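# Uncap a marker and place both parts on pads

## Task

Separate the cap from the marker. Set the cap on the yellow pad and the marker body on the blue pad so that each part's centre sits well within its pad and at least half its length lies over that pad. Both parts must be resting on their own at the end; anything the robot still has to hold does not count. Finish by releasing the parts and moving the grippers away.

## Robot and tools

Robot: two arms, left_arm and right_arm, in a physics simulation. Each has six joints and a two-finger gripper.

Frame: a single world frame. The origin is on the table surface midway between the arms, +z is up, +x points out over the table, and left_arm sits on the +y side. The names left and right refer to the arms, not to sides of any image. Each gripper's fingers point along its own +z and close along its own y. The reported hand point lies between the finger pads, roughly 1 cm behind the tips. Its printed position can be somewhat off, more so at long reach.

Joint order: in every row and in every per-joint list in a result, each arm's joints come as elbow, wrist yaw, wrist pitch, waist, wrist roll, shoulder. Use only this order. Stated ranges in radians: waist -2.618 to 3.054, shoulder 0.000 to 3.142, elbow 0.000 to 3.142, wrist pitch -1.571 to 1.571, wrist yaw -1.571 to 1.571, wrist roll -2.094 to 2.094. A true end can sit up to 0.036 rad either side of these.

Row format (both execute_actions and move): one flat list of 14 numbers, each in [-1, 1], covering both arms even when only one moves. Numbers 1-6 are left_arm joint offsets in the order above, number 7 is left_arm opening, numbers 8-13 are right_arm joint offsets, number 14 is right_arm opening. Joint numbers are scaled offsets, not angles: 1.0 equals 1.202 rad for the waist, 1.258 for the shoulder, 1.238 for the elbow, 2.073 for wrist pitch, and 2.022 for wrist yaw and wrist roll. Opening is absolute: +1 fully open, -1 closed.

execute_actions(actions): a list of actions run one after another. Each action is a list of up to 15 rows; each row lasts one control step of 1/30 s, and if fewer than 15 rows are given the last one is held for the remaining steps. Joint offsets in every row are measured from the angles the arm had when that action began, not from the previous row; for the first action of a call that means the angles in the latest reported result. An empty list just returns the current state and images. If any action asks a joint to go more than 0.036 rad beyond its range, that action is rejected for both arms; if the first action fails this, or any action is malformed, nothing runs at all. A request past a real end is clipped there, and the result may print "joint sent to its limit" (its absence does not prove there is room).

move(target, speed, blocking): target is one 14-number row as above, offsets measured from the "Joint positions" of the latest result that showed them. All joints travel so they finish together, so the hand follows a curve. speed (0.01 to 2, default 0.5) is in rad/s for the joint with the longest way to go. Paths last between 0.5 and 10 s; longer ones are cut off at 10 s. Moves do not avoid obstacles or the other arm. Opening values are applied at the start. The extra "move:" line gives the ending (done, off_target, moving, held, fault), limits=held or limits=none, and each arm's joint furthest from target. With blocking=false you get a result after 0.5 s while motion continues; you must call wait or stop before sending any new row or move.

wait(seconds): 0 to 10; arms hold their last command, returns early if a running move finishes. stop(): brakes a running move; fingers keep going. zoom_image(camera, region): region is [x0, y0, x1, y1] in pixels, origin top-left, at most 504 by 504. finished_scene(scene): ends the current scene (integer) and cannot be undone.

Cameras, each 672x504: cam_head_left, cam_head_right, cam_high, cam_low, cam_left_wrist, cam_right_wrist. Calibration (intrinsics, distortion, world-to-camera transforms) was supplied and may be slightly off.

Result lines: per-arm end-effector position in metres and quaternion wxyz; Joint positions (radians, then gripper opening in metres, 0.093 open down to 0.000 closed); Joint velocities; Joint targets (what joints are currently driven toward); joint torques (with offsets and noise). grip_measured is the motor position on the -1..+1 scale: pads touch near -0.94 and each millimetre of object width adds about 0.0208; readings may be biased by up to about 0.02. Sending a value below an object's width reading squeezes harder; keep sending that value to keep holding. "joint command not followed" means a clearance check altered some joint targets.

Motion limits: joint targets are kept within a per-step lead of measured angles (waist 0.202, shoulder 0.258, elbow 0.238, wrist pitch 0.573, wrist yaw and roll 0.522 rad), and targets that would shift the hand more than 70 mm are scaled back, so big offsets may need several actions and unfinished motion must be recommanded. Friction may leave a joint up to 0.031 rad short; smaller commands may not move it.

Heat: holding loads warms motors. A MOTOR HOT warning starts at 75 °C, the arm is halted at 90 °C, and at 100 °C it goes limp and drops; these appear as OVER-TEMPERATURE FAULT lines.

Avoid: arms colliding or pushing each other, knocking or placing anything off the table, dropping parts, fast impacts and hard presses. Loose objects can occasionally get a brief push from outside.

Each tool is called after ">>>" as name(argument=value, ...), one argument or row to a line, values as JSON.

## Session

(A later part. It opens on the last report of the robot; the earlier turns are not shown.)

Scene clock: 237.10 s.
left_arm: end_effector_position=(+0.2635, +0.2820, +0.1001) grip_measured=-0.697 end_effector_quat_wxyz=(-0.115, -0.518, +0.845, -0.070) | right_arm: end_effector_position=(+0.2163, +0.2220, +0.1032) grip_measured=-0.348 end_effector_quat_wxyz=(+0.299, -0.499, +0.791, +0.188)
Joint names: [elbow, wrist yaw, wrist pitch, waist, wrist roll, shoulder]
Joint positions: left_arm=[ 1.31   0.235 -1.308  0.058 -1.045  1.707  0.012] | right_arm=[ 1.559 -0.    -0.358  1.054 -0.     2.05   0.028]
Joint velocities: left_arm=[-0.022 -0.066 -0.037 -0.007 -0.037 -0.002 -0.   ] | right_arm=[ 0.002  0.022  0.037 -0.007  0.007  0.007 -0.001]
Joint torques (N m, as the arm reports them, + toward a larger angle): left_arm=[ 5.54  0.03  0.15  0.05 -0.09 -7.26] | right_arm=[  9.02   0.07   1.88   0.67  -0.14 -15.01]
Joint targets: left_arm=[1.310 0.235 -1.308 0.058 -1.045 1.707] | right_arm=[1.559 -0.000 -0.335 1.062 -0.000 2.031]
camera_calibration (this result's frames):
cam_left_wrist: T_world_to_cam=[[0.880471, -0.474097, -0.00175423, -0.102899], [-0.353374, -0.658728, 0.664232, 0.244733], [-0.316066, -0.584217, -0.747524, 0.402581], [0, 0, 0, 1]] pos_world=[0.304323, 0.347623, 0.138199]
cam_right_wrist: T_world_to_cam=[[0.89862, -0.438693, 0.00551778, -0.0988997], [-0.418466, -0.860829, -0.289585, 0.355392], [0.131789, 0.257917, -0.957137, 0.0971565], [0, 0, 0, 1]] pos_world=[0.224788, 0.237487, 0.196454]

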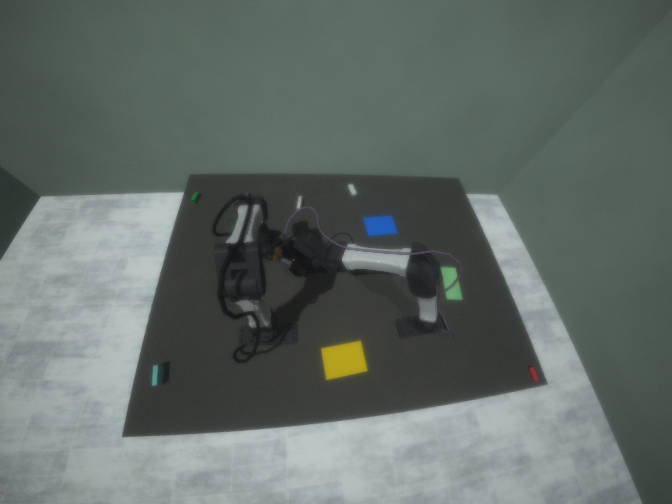

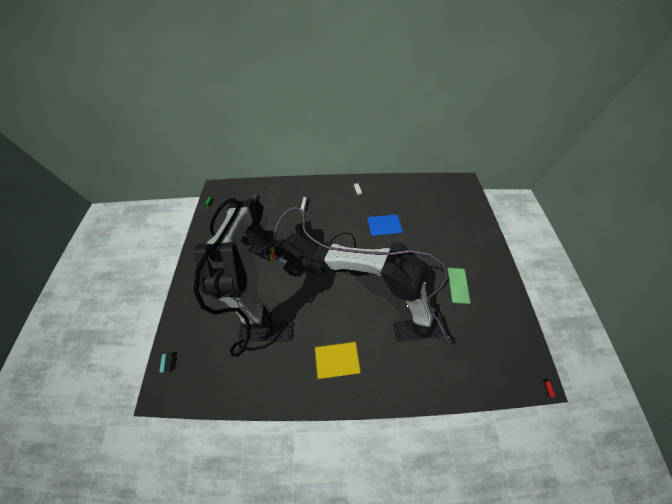

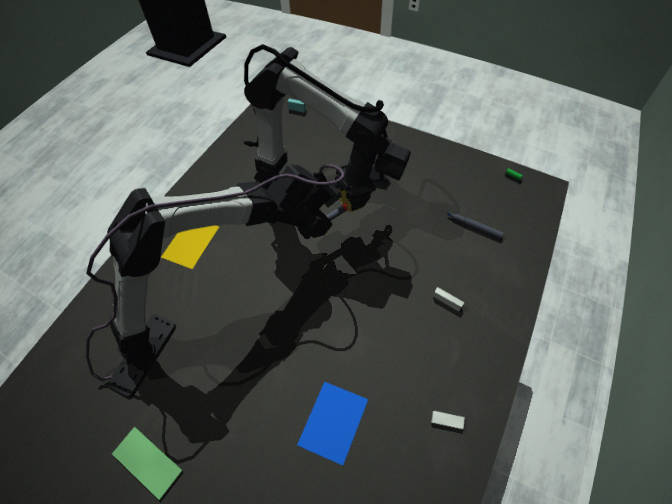

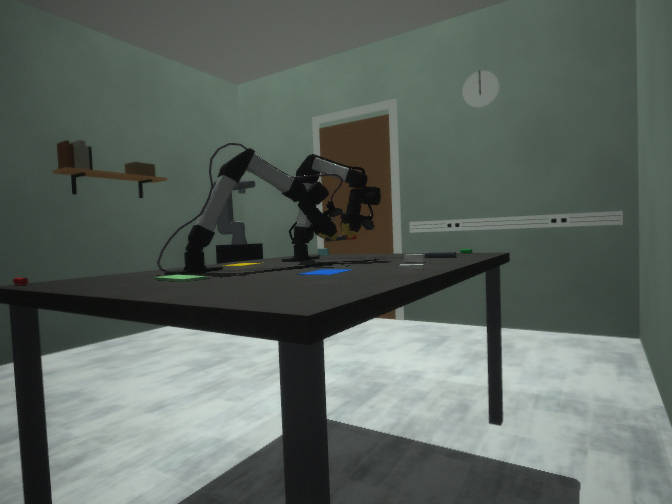

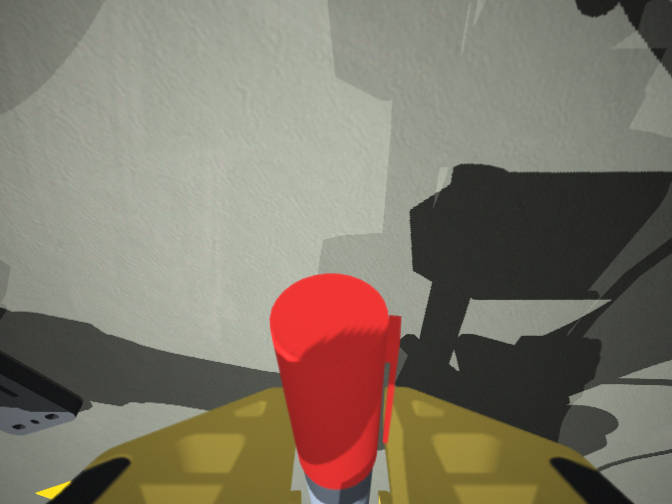

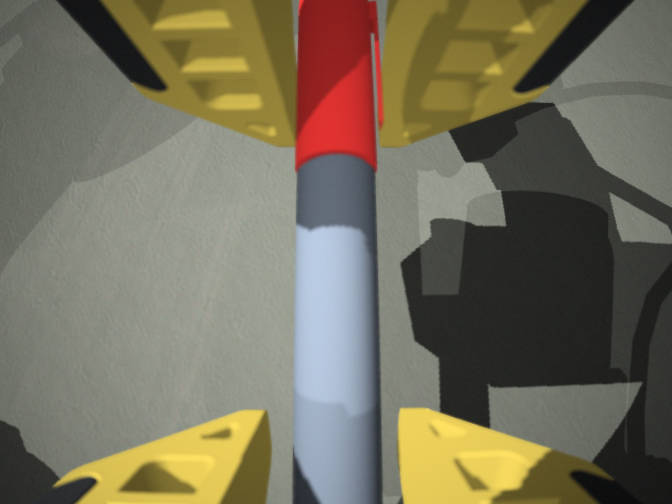

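>>> execute_actions(
  actions=[
    [[0,0,0,0,0,0,-0.78,0,0,0,0,0,0,-0.39],[0,0,0,0,0,0,-0.78,0,0,0,0,0,0,-0.43],[0,0,0,0,0,0,-0.78,0,0,0,0,0,0,-0.465],[0,0,0,0,0,0,-0.78,0,0,0,0,0,0,-0.50],[0,0,0,0,0,0,-0.78,0,0,0,0,0,0,-0.53],[0,0,0,0,0,0,-0.78,0,0,0,0,0,0,-0.56],[0,0,0,0,0,0,-0.78,0,0,0,0,0,0,-0.59],[0,0,0,0,0,0,-0.78,0,0,0,0,0,0,-0.62],[0,0,0,0,0,0,-0.78,0,0,0,0,0,0,-0.65],[0,0,0,0,0,0,-0.78,0,0,0,0,0,0,-0.685],[0,0,0,0,0,0,-0.78,0,0,0,0,0,0,-0.72],[0,0,0,0,0,0,-0.78,0,0,0,0,0,0,-0.755],[0,0,0,0,0,0,-0.78,0,0,0,0,0,0,-0.79],[0,0,0,0,0,0,-0.78,0,0,0,0,0,0,-0.82],[0,0,0,0,0,0,-0.78,0,0,0,0,0,0,-0.85]],
  ],
)

Scene clock: 271.33 s.
left_arm: end_effector_position=(+0.2634, +0.2820, +0.1001) grip_measured=-0.697 end_effector_quat_wxyz=(-0.115, -0.518, +0.845, -0.070) | right_arm: end_effector_position=(+0.2164, +0.2219, +0.1032) grip_measured=-0.727 end_effector_quat_wxyz=(+0.299, -0.499, +0.791, +0.188)
Joint names: [elbow, wrist yaw, wrist pitch, waist, wrist roll, shoulder]
Joint positions: left_arm=[ 1.31   0.235 -1.309  0.058 -1.045  1.707  0.012] | right_arm=[ 1.559  0.    -0.358  1.054 -0.     2.05   0.01 ]
Joint velocities: left_arm=[-0.002 -0.037  0.007 -0.007 -0.051  0.002 -0.001] | right_arm=[-0.002 -0.022  0.007  0.007  0.022  0.002 -0.001]
Joint torques (N m, as the arm reports them, + toward a larger angle): left_arm=[ 5.53  0.03  0.15  0.05 -0.09 -7.25] | right_arm=[  9.02   0.06   1.66   0.06  -0.15 -13.37]
Joint targets: left_arm=[1.310 0.235 -1.308 0.058 -1.045 1.707] | right_arm=[1.559 -0.000 -0.358 1.054 -0.000 2.050]
camera_calibration (this result's frames):
cam_left_wrist: T_world_to_cam=[[0.88047, -0.474097, -0.00208278, -0.102788], [-0.353121, -0.658718, 0.664377, 0.244607], [-0.316351, -0.584229, -0.747395, 0.402624], [0, 0, 0, 1]] pos_world=[0.304248, 0.34762, 0.138194]
cam_right_wrist: T_world_to_cam=[[0.898396, -0.439144, 0.00609048, -0.0989386], [-0.41875, -0.86069, -0.289589, 0.355423], [0.132413, 0.257615, -0.957132, 0.097087], [0, 0, 0, 1]] pos_world=[0.224864, 0.23745, 0.196454]

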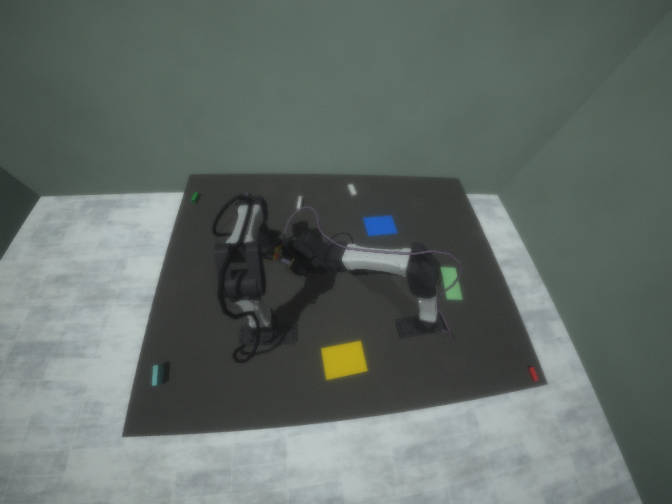

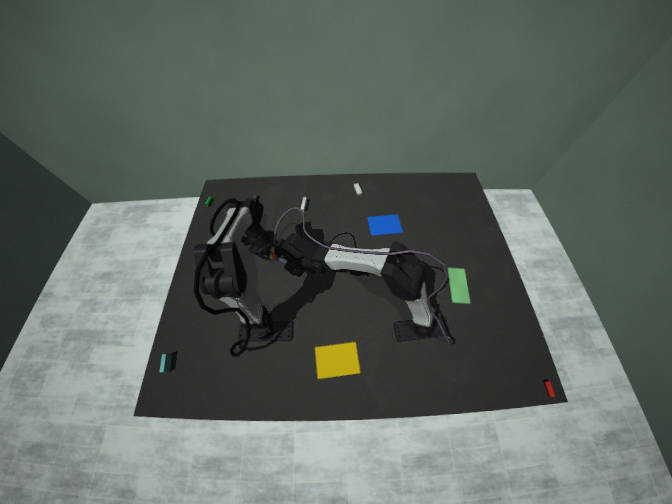

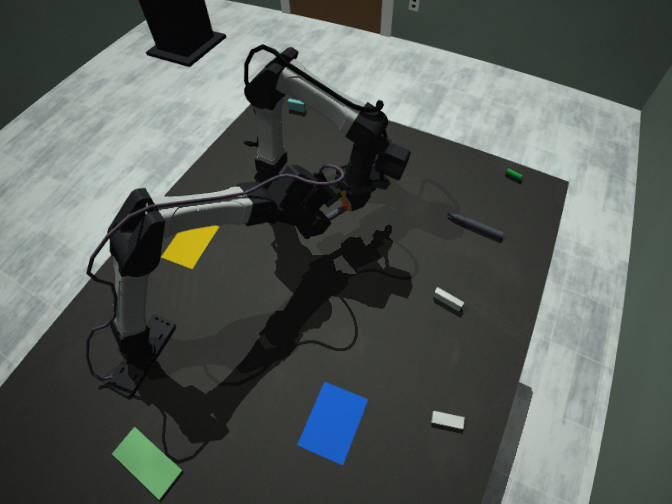

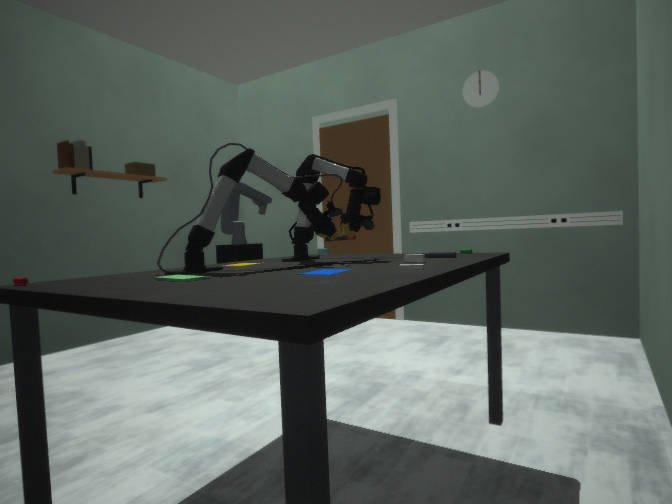

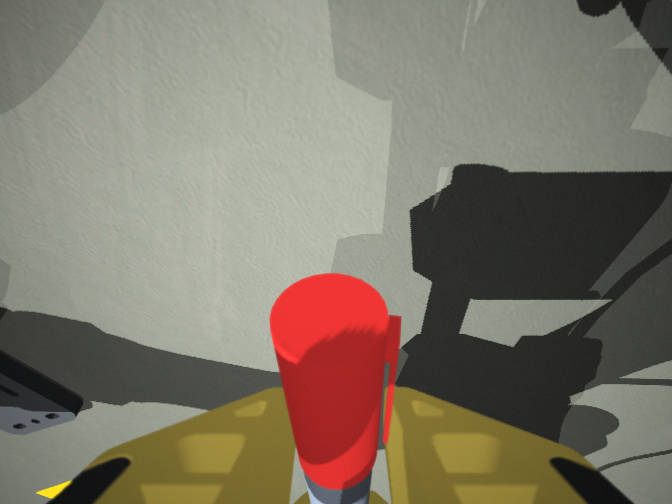

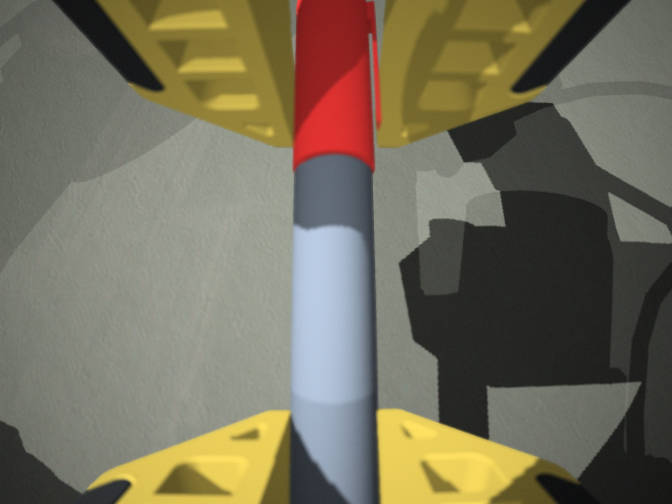

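>>> execute_actions(
  actions=[
    [[0.0008,-0.0038,0.0030,0.0014,0,-0.0001,-0.78,-0.0014,0,-0.0050,0,0,0.0002,-0.85],[0.0015,-0.0076,0.0060,0.0029,0,-0.0002,-0.78,-0.0029,0,-0.0100,0,0,0.0004,-0.85],[0.0023,-0.0115,0.0091,0.0043,0,-0.0003,-0.78,-0.0043,0,-0.0150,0,0,0.0006,-0.85],[0.0031,-0.0153,0.0121,0.0057,0,-0.0004,-0.78,-0.0058,0,-0.0200,0,0,0.0009,-0.85],[0.0039,-0.0191,0.0151,0.0071,0,-0.0005,-0.78,-0.0072,0,-0.0250,0,0,0.0011,-0.85],[0.0046,-0.0229,0.0181,0.0086,0,-0.0005,-0.78,-0.0087,0,-0.0300,0,0,0.0013,-0.85],[0.0054,-0.0268,0.0211,0.0100,0,-0.0006,-0.78,-0.0101,0,-0.0350,0,0,0.0015,-0.85],[0.0062,-0.0306,0.0241,0.0114,0,-0.0007,-0.78,-0.0116,0,-0.0400,0,0,0.0017,-0.85],[0.0070,-0.0344,0.0272,0.0129,0,-0.0008,-0.78,-0.0130,0,-0.0450,0,0,0.0019,-0.85],[0.0077,-0.0382,0.0302,0.0143,0,-0.0009,-0.78,-0.0145,0,-0.0500,0,0,0.0021,-0.85],[0.0085,-0.0421,0.0332,0.0157,0,-0.0010,-0.78,-0.0159,0,-0.0550,0,0,0.0023,-0.85],[0.0093,-0.0459,0.0362,0.0172,0,-0.0011,-0.78,-0.0173,0,-0.0600,0,0,0.0026,-0.85],[0.0101,-0.0497,0.0392,0.0186,0,-0.0012,-0.78,-0.0188,0,-0.0650,0,0,0.0028,-0.85],[0.0108,-0.0535,0.0423,0.0200,0,-0.0013,-0.78,-0.0202,0,-0.0700,0,0,0.0030,-0.85],[0.0116,-0.0574,0.0453,0.0214,0,-0.0014,-0.78,-0.0217,0,-0.0750,0,0,0.0032,-0.85]],
  ],
)

Scene clock: 283.90 s.
left_arm: end_effector_position=(+0.2641, +0.2836, +0.0997) grip_measured=-0.697 end_effector_quat_wxyz=(-0.111, -0.518, +0.846, -0.067) | right_arm: end_effector_position=(+0.2157, +0.2205, +0.1018) grip_measured=-0.727 end_effector_quat_wxyz=(+0.295, -0.500, +0.793, +0.186)
Joint names: [elbow, wrist yaw, wrist pitch, waist, wrist roll, shoulder]
Joint positions: left_arm=[ 1.31   0.226 -1.305  0.058 -1.045  1.707  0.012] | right_arm=[ 1.559  0.    -0.367  1.054 -0.     2.05   0.01 ]
Joint velocities: left_arm=[ 0.002 -0.037 -0.037  0.002 -0.037 -0.007 -0.001] | right_arm=[ 0.002  0.022 -0.037  0.007  0.037 -0.012 -0.001]
Joint torques (N m, as the arm reports them, + toward a larger angle): left_arm=[ 6.57 -0.93  0.96  2.   -0.1  -7.33] | right_arm=[  6.51   0.08   0.29   0.08  -0.13 -13.09]
Joint targets: left_arm=[1.324 0.119 -1.215 0.084 -1.045 1.705] | right_arm=[1.532 0.000 -0.514 1.054 -0.000 2.054]
camera_calibration (this result's frames):
cam_left_wrist: T_world_to_cam=[[0.879879, -0.475181, -0.00393518, -0.102002], [-0.35598, -0.664598, 0.656953, 0.249379], [-0.314787, -0.576638, -0.753921, 0.401508], [0, 0, 0, 1]] pos_world=[0.304913, 0.348793, 0.138474]
cam_right_wrist: T_world_to_cam=[[0.898419, -0.439096, 0.00617293, -0.0989693], [-0.419828, -0.86295, -0.28118, 0.353359], [0.128792, 0.250026, -0.959635, 0.0989221], [0, 0, 0, 1]] pos_world=[0.224526, 0.236741, 0.194898]

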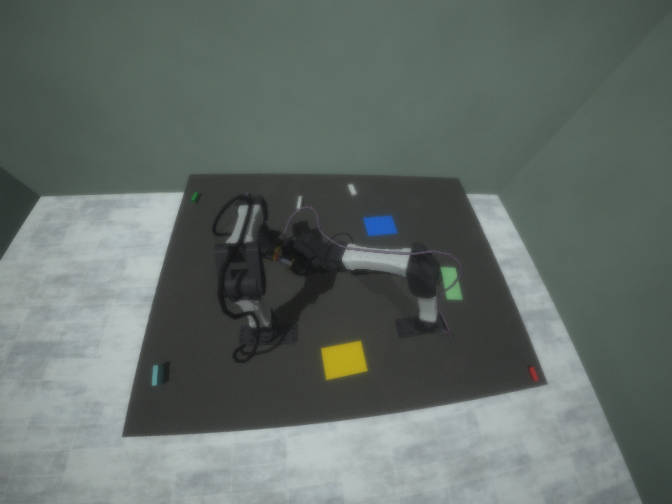

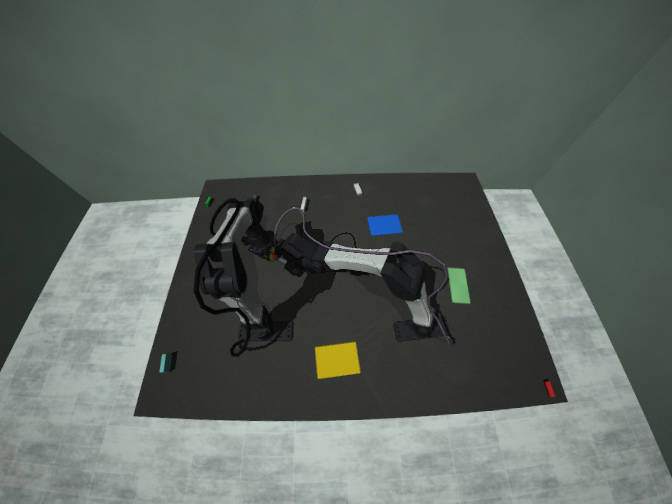

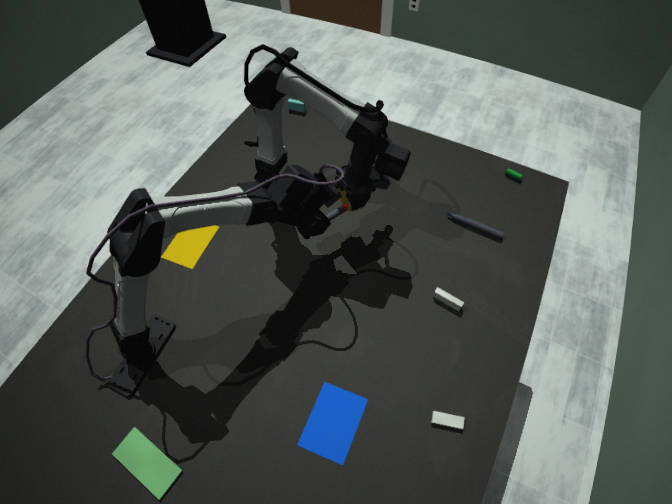

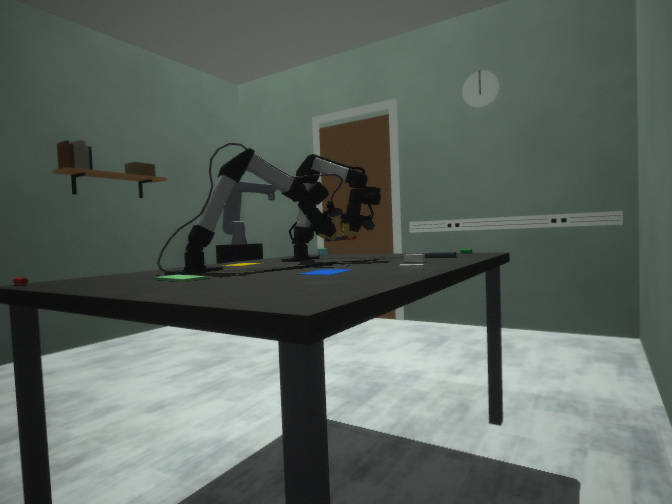

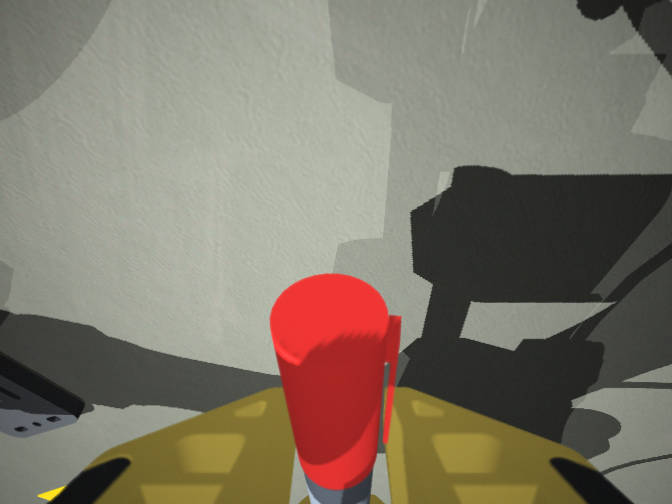

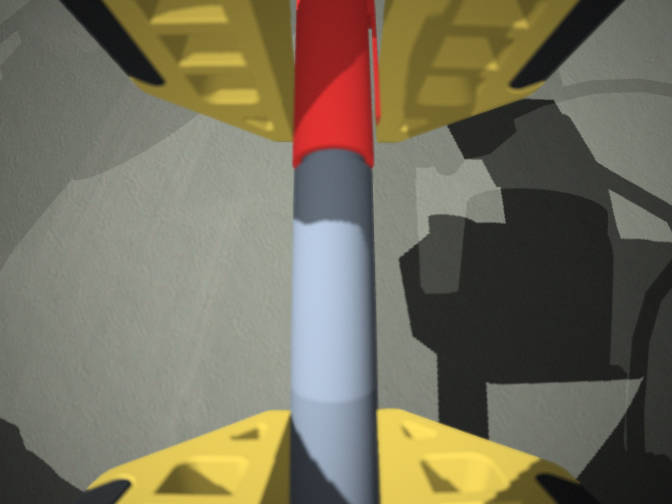

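>>> execute_actions(
  actions=[],
)

Scene clock: 285.20 s.
left_arm: end_effector_position=(+0.2641, +0.2836, +0.0997) grip_measured=-0.697 end_effector_quat_wxyz=(-0.111, -0.518, +0.846, -0.067) | right_arm: end_effector_position=(+0.2157, +0.2205, +0.1018) grip_measured=-0.727 end_effector_quat_wxyz=(+0.295, -0.500, +0.793, +0.186)
Joint names: [elbow, wrist yaw, wrist pitch, waist, wrist roll, shoulder]
Joint positions: left_arm=[ 1.31   0.226 -1.305  0.058 -1.045  1.707  0.012] | right_arm=[ 1.559  0.    -0.367  1.054 -0.     2.05   0.01 ]
Joint velocities: left_arm=[-0.002 -0.066 -0.037  0.002  0.037 -0.002  0.   ] | right_arm=[-0.007 -0.037 -0.007  0.007  0.022 -0.007 -0.001]
Joint torques (N m, as the arm reports them, + toward a larger angle): left_arm=[ 6.45 -0.97  0.98  1.98 -0.1  -7.41] | right_arm=[  6.56   0.06   0.28   0.07  -0.14 -13.02]
Joint targets: left_arm=[1.324 0.119 -1.215 0.084 -1.045 1.705] | right_arm=[1.532 0.000 -0.514 1.054 -0.000 2.054]
camera_calibration (this result's frames):
cam_left_wrist: T_world_to_cam=[[0.879879, -0.475181, -0.00393518, -0.102002], [-0.35598, -0.664598, 0.656953, 0.249379], [-0.314787, -0.576638, -0.753921, 0.401508], [0, 0, 0, 1]] pos_world=[0.304913, 0.348793, 0.138474]
cam_right_wrist: T_world_to_cam=[[0.898419, -0.439096, 0.00617293, -0.0989693], [-0.419828, -0.86295, -0.28118, 0.353359], [0.128792, 0.250026, -0.959635, 0.0989221], [0, 0, 0, 1]] pos_world=[0.224526, 0.236741, 0.194898]

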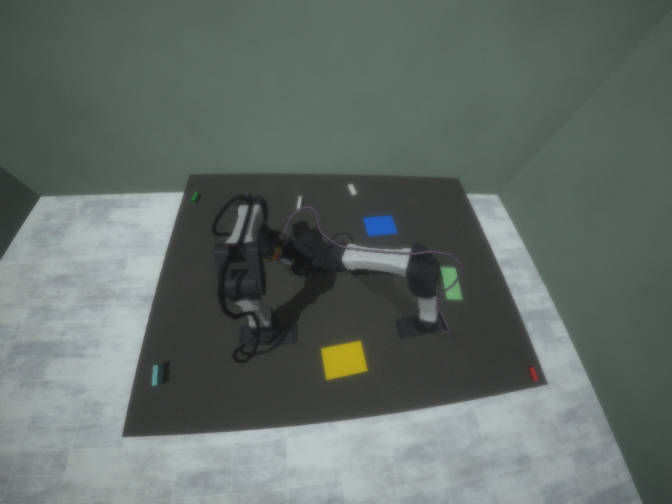

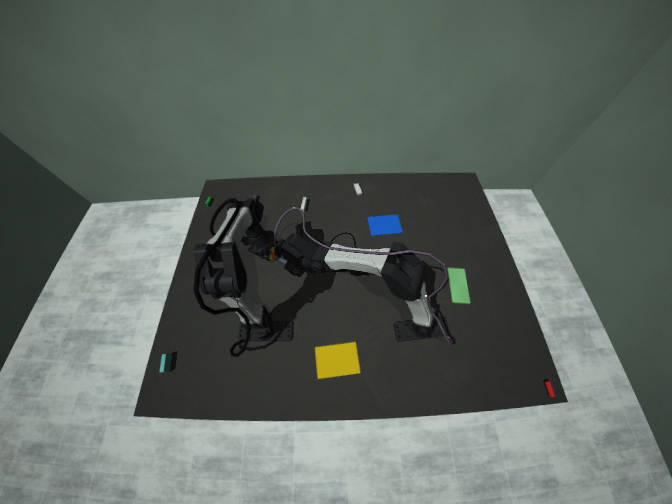

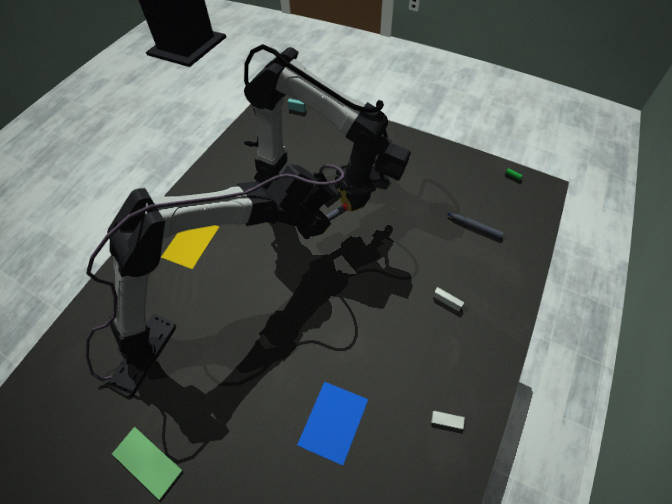

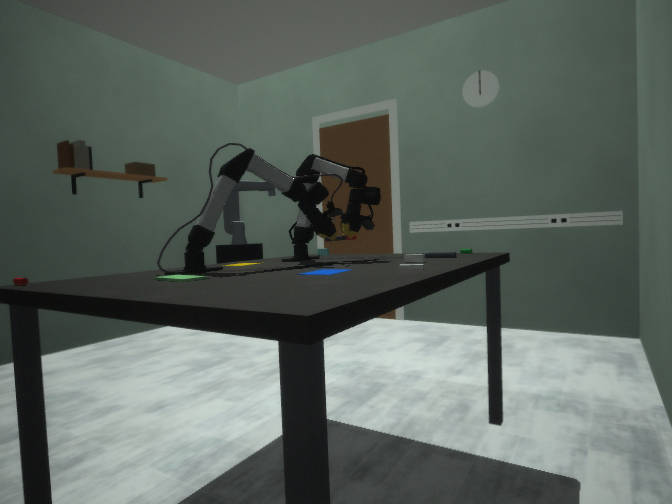

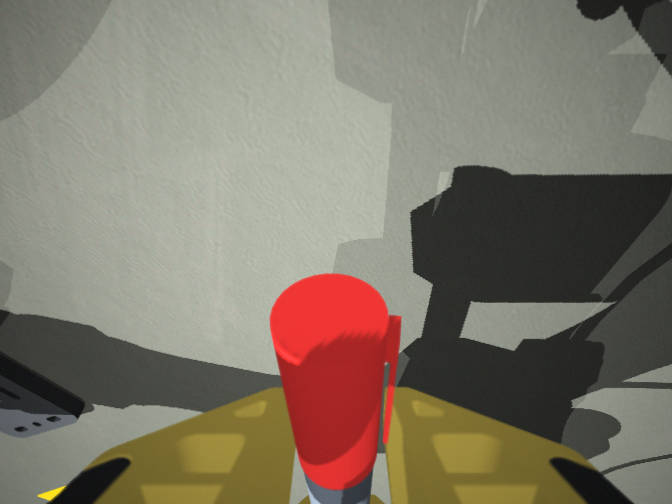

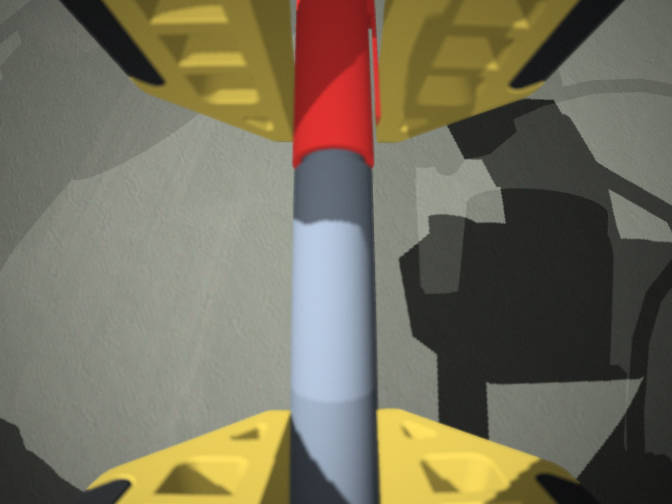

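>>> execute_actions(
  actions=[
    [[0.0116,-0.0546,0.0447,0.0222,0,-0.0016,-0.78,-0.0221,0,-0.0731,0,0,0.0030,-0.85],[0.0120,-0.0562,0.0460,0.0229,0,-0.0017,-0.78,-0.0223,0,-0.0753,0,0,0.0028,-0.85],[0.0123,-0.0579,0.0474,0.0235,0,-0.0017,-0.78,-0.0226,0,-0.0775,0,0,0.0026,-0.85],[0.0127,-0.0596,0.0487,0.0241,0,-0.0018,-0.78,-0.0229,0,-0.0796,0,0,0.0023,-0.85],[0.0130,-0.0613,0.0500,0.0247,0,-0.0018,-0.78,-0.0231,0,-0.0818,0,0,0.0021,-0.85],[0.0133,-0.0629,0.0513,0.0254,0,-0.0018,-0.78,-0.0234,0,-0.0840,0,0,0.0019,-0.85],[0.0137,-0.0646,0.0526,0.0260,0,-0.0019,-0.78,-0.0237,0,-0.0862,0,0,0.0017,-0.85],[0.0140,-0.0663,0.0540,0.0266,0,-0.0019,-0.78,-0.0239,0,-0.0884,0,0,0.0015,-0.85],[0.0144,-0.0680,0.0553,0.0272,0,-0.0020,-0.78,-0.0242,0,-0.0906,0,0,0.0013,-0.85],[0.0147,-0.0696,0.0566,0.0279,0,-0.0020,-0.78,-0.0245,0,-0.0928,0,0,0.0011,-0.85],[0.0150,-0.0713,0.0579,0.0285,0,-0.0020,-0.78,-0.0247,0,-0.0950,0,0,0.0009,-0.85],[0.0154,-0.0730,0.0592,0.0291,0,-0.0021,-0.78,-0.0250,0,-0.0971,0,0,0.0006,-0.85],[0.0157,-0.0747,0.0606,0.0297,0,-0.0021,-0.78,-0.0253,0,-0.0993,0,0,0.0004,-0.85],[0.0161,-0.0763,0.0619,0.0304,0,-0.0022,-0.78,-0.0255,0,-0.1015,0,0,0.0002,-0.85],[0.0164,-0.0780,0.0632,0.0310,0,-0.0022,-0.78,-0.0258,0,-0.1037,0,0,0,-0.85]],
  ],
)

Scene clock: 306.47 s.
left_arm: end_effector_position=(+0.2855, +0.3131, +0.0944) grip_measured=-0.697 end_effector_quat_wxyz=(-0.041, -0.527, +0.848, -0.036) | right_arm: end_effector_position=(+0.2050, +0.1964, +0.0808) grip_measured=-0.727 end_effector_quat_wxyz=(+0.243, -0.511, +0.811, +0.150)
Joint names: [elbow, wrist yaw, wrist pitch, waist, wrist roll, shoulder]
Joint positions: left_arm=[ 1.31   0.102 -1.212  0.086 -1.045  1.707  0.012] | right_arm=[ 1.553  0.005 -0.495  1.054 -0.     2.05   0.01 ]
Joint velocities: left_arm=[-0.007 -0.168  0.242  0.007  0.022 -0.007  0.   ] | right_arm=[-0.139  0.007 -0.593  0.007  0.007 -0.007  0.   ]
Joint torques (N m, as the arm reports them, + toward a larger angle): left_arm=[ 7.24 -0.07  0.38  0.93 -0.09 -7.69] | right_arm=[  7.19   0.04   1.44   0.11  -0.14 -13.19]
Joint targets: left_arm=[1.330 0.068 -1.174 0.096 -1.045 1.704] | right_arm=[1.527 0.001 -0.582 1.054 -0.000 2.050]
camera_calibration (this result's frames):
cam_left_wrist: T_world_to_cam=[[0.88745, -0.46071, 0.0133656, -0.115149], [-0.39591, -0.747141, 0.533887, 0.328872], [-0.235981, -0.47909, -0.84545, 0.376845], [0, 0, 0, 1]] pos_world=[0.321321, 0.373206, 0.144562]
cam_right_wrist: T_world_to_cam=[[0.897774, -0.440322, 0.0108847, -0.0998006], [-0.433883, -0.88836, -0.150206, 0.319435], [0.0758084, 0.130128, -0.988595, 0.122859], [0, 0, 0, 1]] pos_world=[0.218882, 0.223842, 0.170525]

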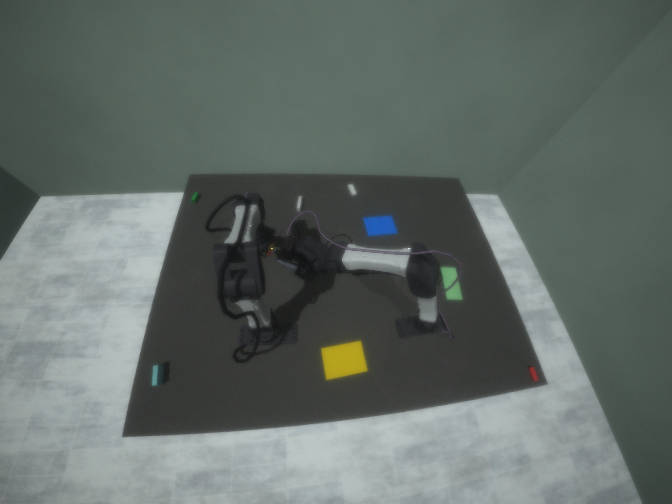

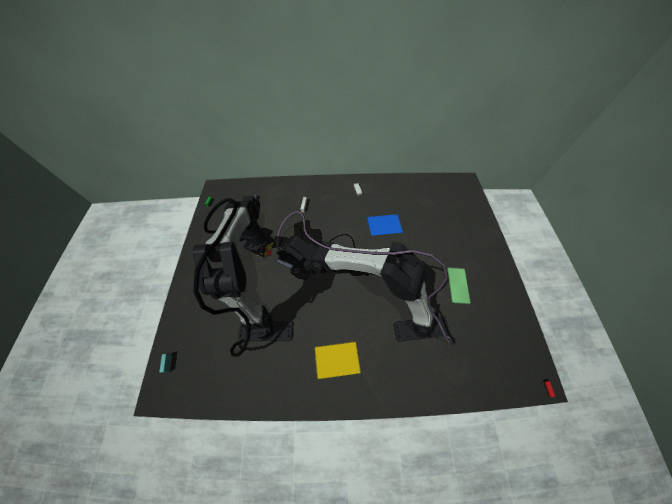

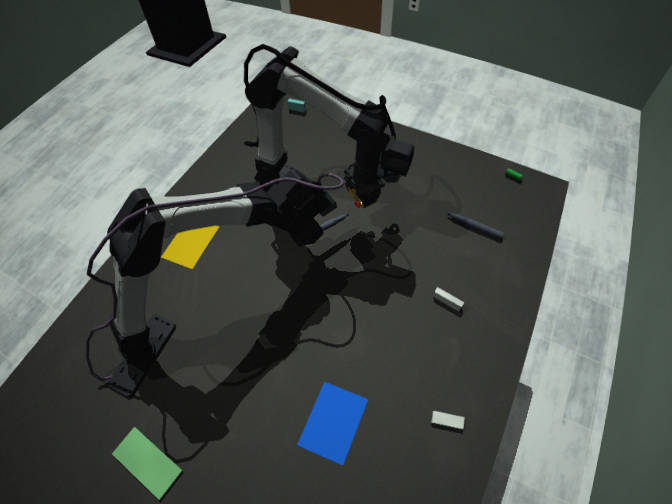

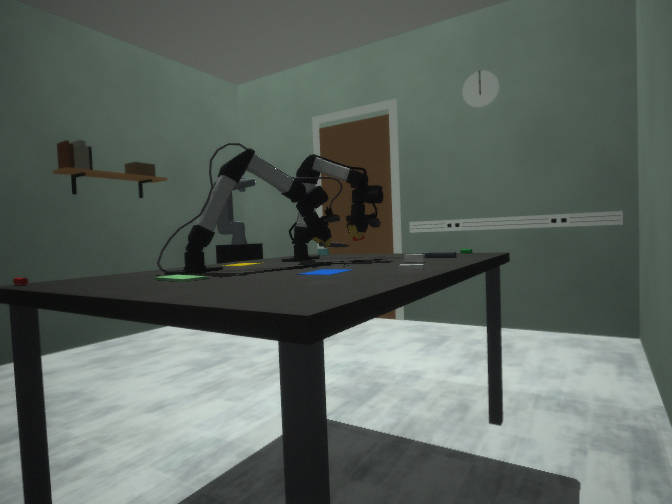

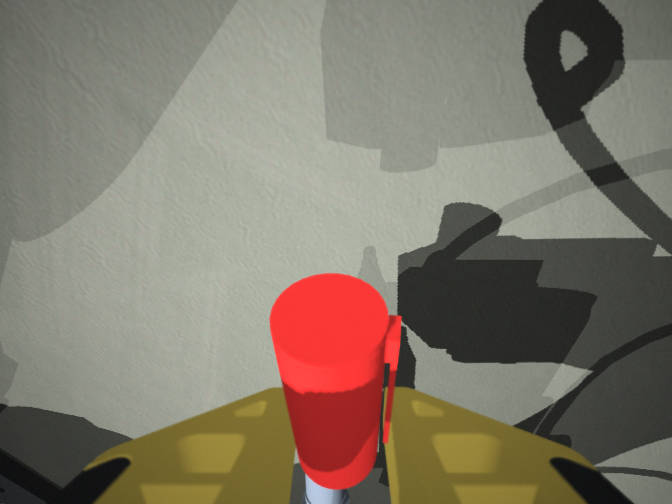

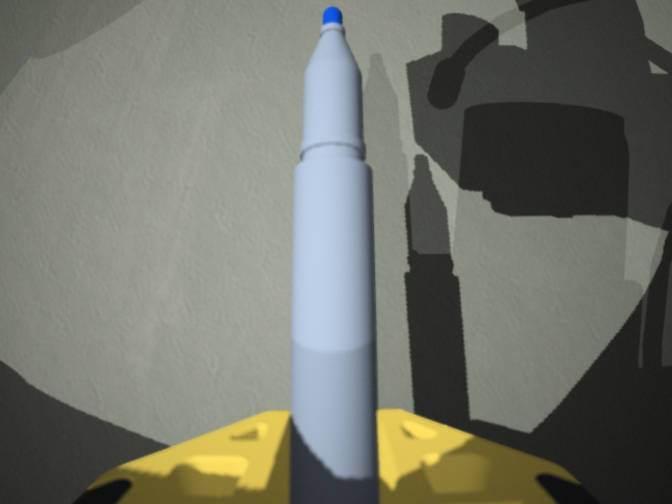

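>>> zoom_image(
  camera="cam_high",
  region=[280, 370, 390, 480],
)

>>> zoom_image(
  camera="cam_head_right",
  region=[350, 200, 420, 250],
)

>>> zoom_image(
  camera="cam_head_left",
  region=[345, 200, 415, 250],
)

>>> zoom_image(
  camera="cam_head_right",
  region=[230, 310, 450, 400],
)

>>> zoom_image(
  camera="cam_head_left",
  region=[230, 310, 450, 400],
)

Region (280, 370, 390, 480) of cam_high's 672x504 image, scaled by 4.582, with more detail than that image has.

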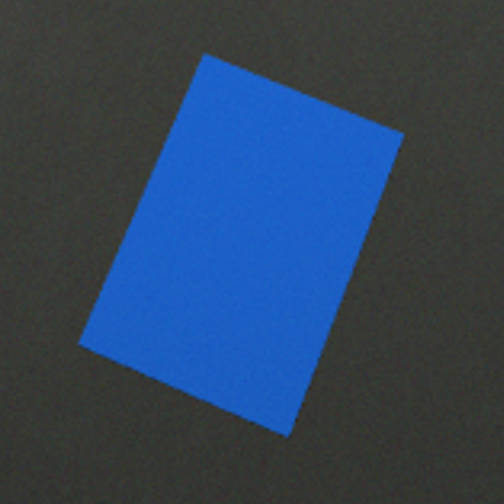

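Region (350, 200, 420, 250) of cam_head_right's 672x504 image, scaled by 7.200, with more detail than that image has; it fills the top 360 rows of this view, and the rest is white.

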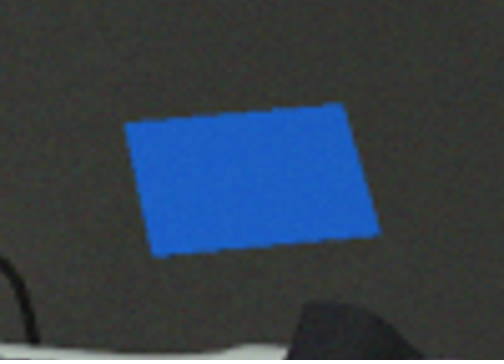

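Region (345, 200, 415, 250) of cam_head_left's 672x504 image, scaled by 7.200, with more detail than that image has; it fills the top 360 rows of this view, and the rest is white.

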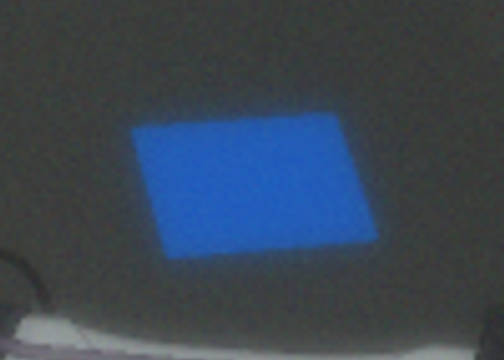

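Region (230, 310, 450, 400) of cam_head_right's 672x504 image, scaled by 2.291, with more detail than that image has; it fills the top 206 rows of this view, and the rest is white.

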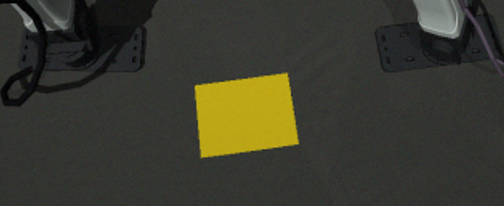

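Region (230, 310, 450, 400) of cam_head_left's 672x504 image, scaled by 2.291, with more detail than that image has; it fills the top 206 rows of this view, and the rest is white.

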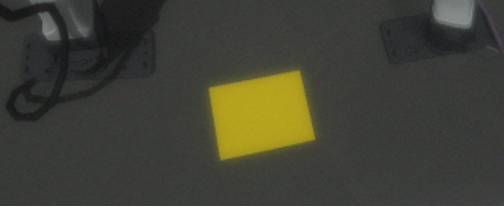

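>>> execute_actions(
  actions=[],
)

Scene clock: 373.70 s.
left_arm: end_effector_position=(+0.2916, +0.3178, +0.0939) grip_measured=-0.697 end_effector_quat_wxyz=(-0.023, -0.527, +0.849, -0.031) | right_arm: end_effector_position=(+0.1967, +0.1791, +0.0672) grip_measured=-0.727 end_effector_quat_wxyz=(+0.207, -0.517, +0.821, +0.128)
Joint names: [elbow, wrist yaw, wrist pitch, waist, wrist roll, shoulder]
Joint positions: left_arm=[ 1.31   0.077 -1.185  0.086 -1.045  1.707  0.012] | right_arm=[ 1.542  0.005 -0.572  1.054 -0.     2.05   0.01 ]
Joint velocities: left_arm=[ 0.002 -0.022 -0.022 -0.002 -0.037 -0.002 -0.001] | right_arm=[-0.002 -0.007 -0.007 -0.002  0.022 -0.012 -0.   ]
Joint torques (N m, as the arm reports them, + toward a larger angle): left_arm=[ 7.07 -0.15  0.51  0.79 -0.09 -7.71] | right_arm=[  7.24   0.03   1.21   0.05  -0.14 -12.99]
Joint targets: left_arm=[1.330 0.068 -1.174 0.096 -1.045 1.704] | right_arm=[1.527 0.001 -0.582 1.054 -0.000 2.050]
camera_calibration (this result's frames):
cam_left_wrist: T_world_to_cam=[[0.886714, -0.461751, 0.0229152, -0.118777], [-0.409311, -0.761037, 0.503276, 0.346307], [-0.214949, -0.455641, -0.863822, 0.368232], [0, 0, 0, 1]] pos_world=[0.326219, 0.376488, 0.146521]
cam_right_wrist: T_world_to_cam=[[0.898205, -0.439419, 0.011789, -0.100165], [-0.437924, -0.896828, -0.0626183, 0.294943], [0.0380884, 0.0510814, -0.997968, 0.134517], [0, 0, 0, 1]] pos_world=[0.214008, 0.213627, 0.153894]

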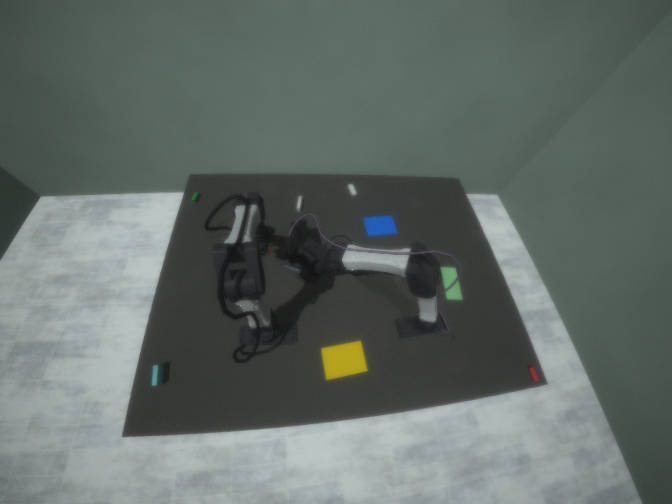

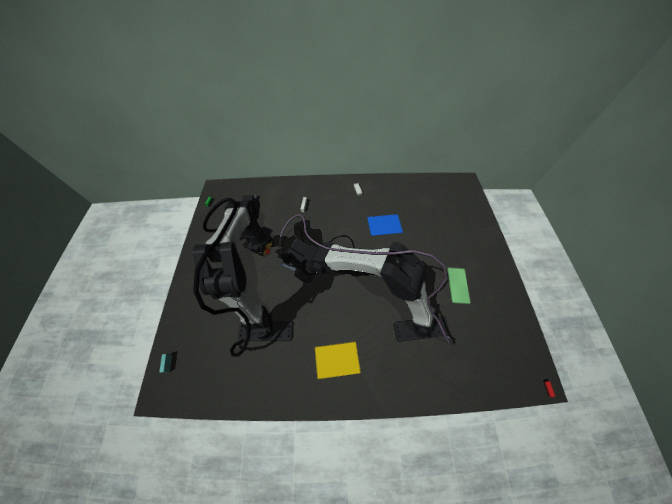

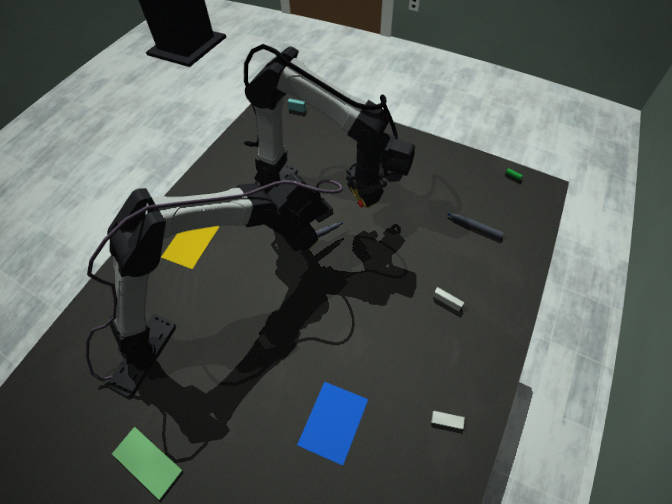

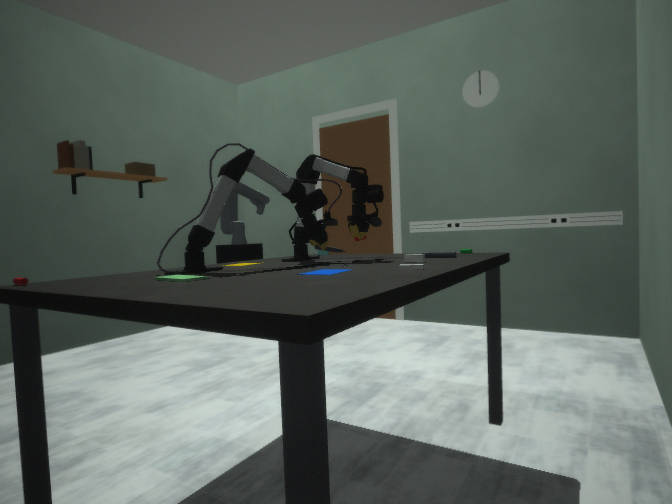

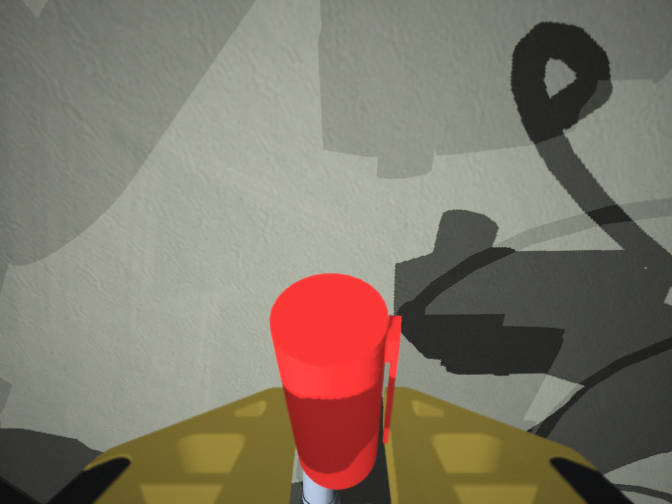

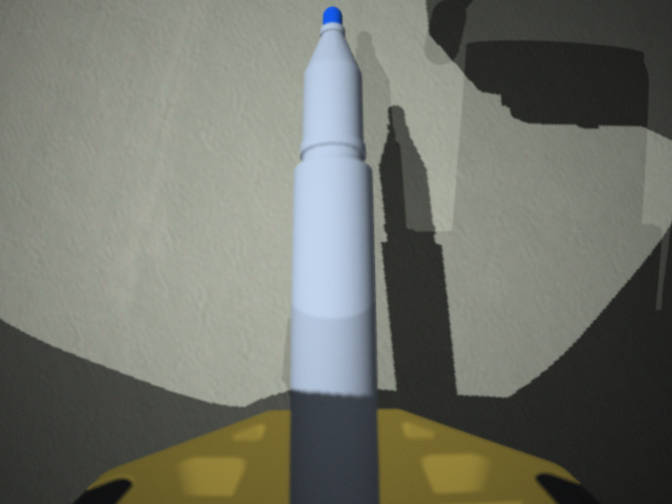

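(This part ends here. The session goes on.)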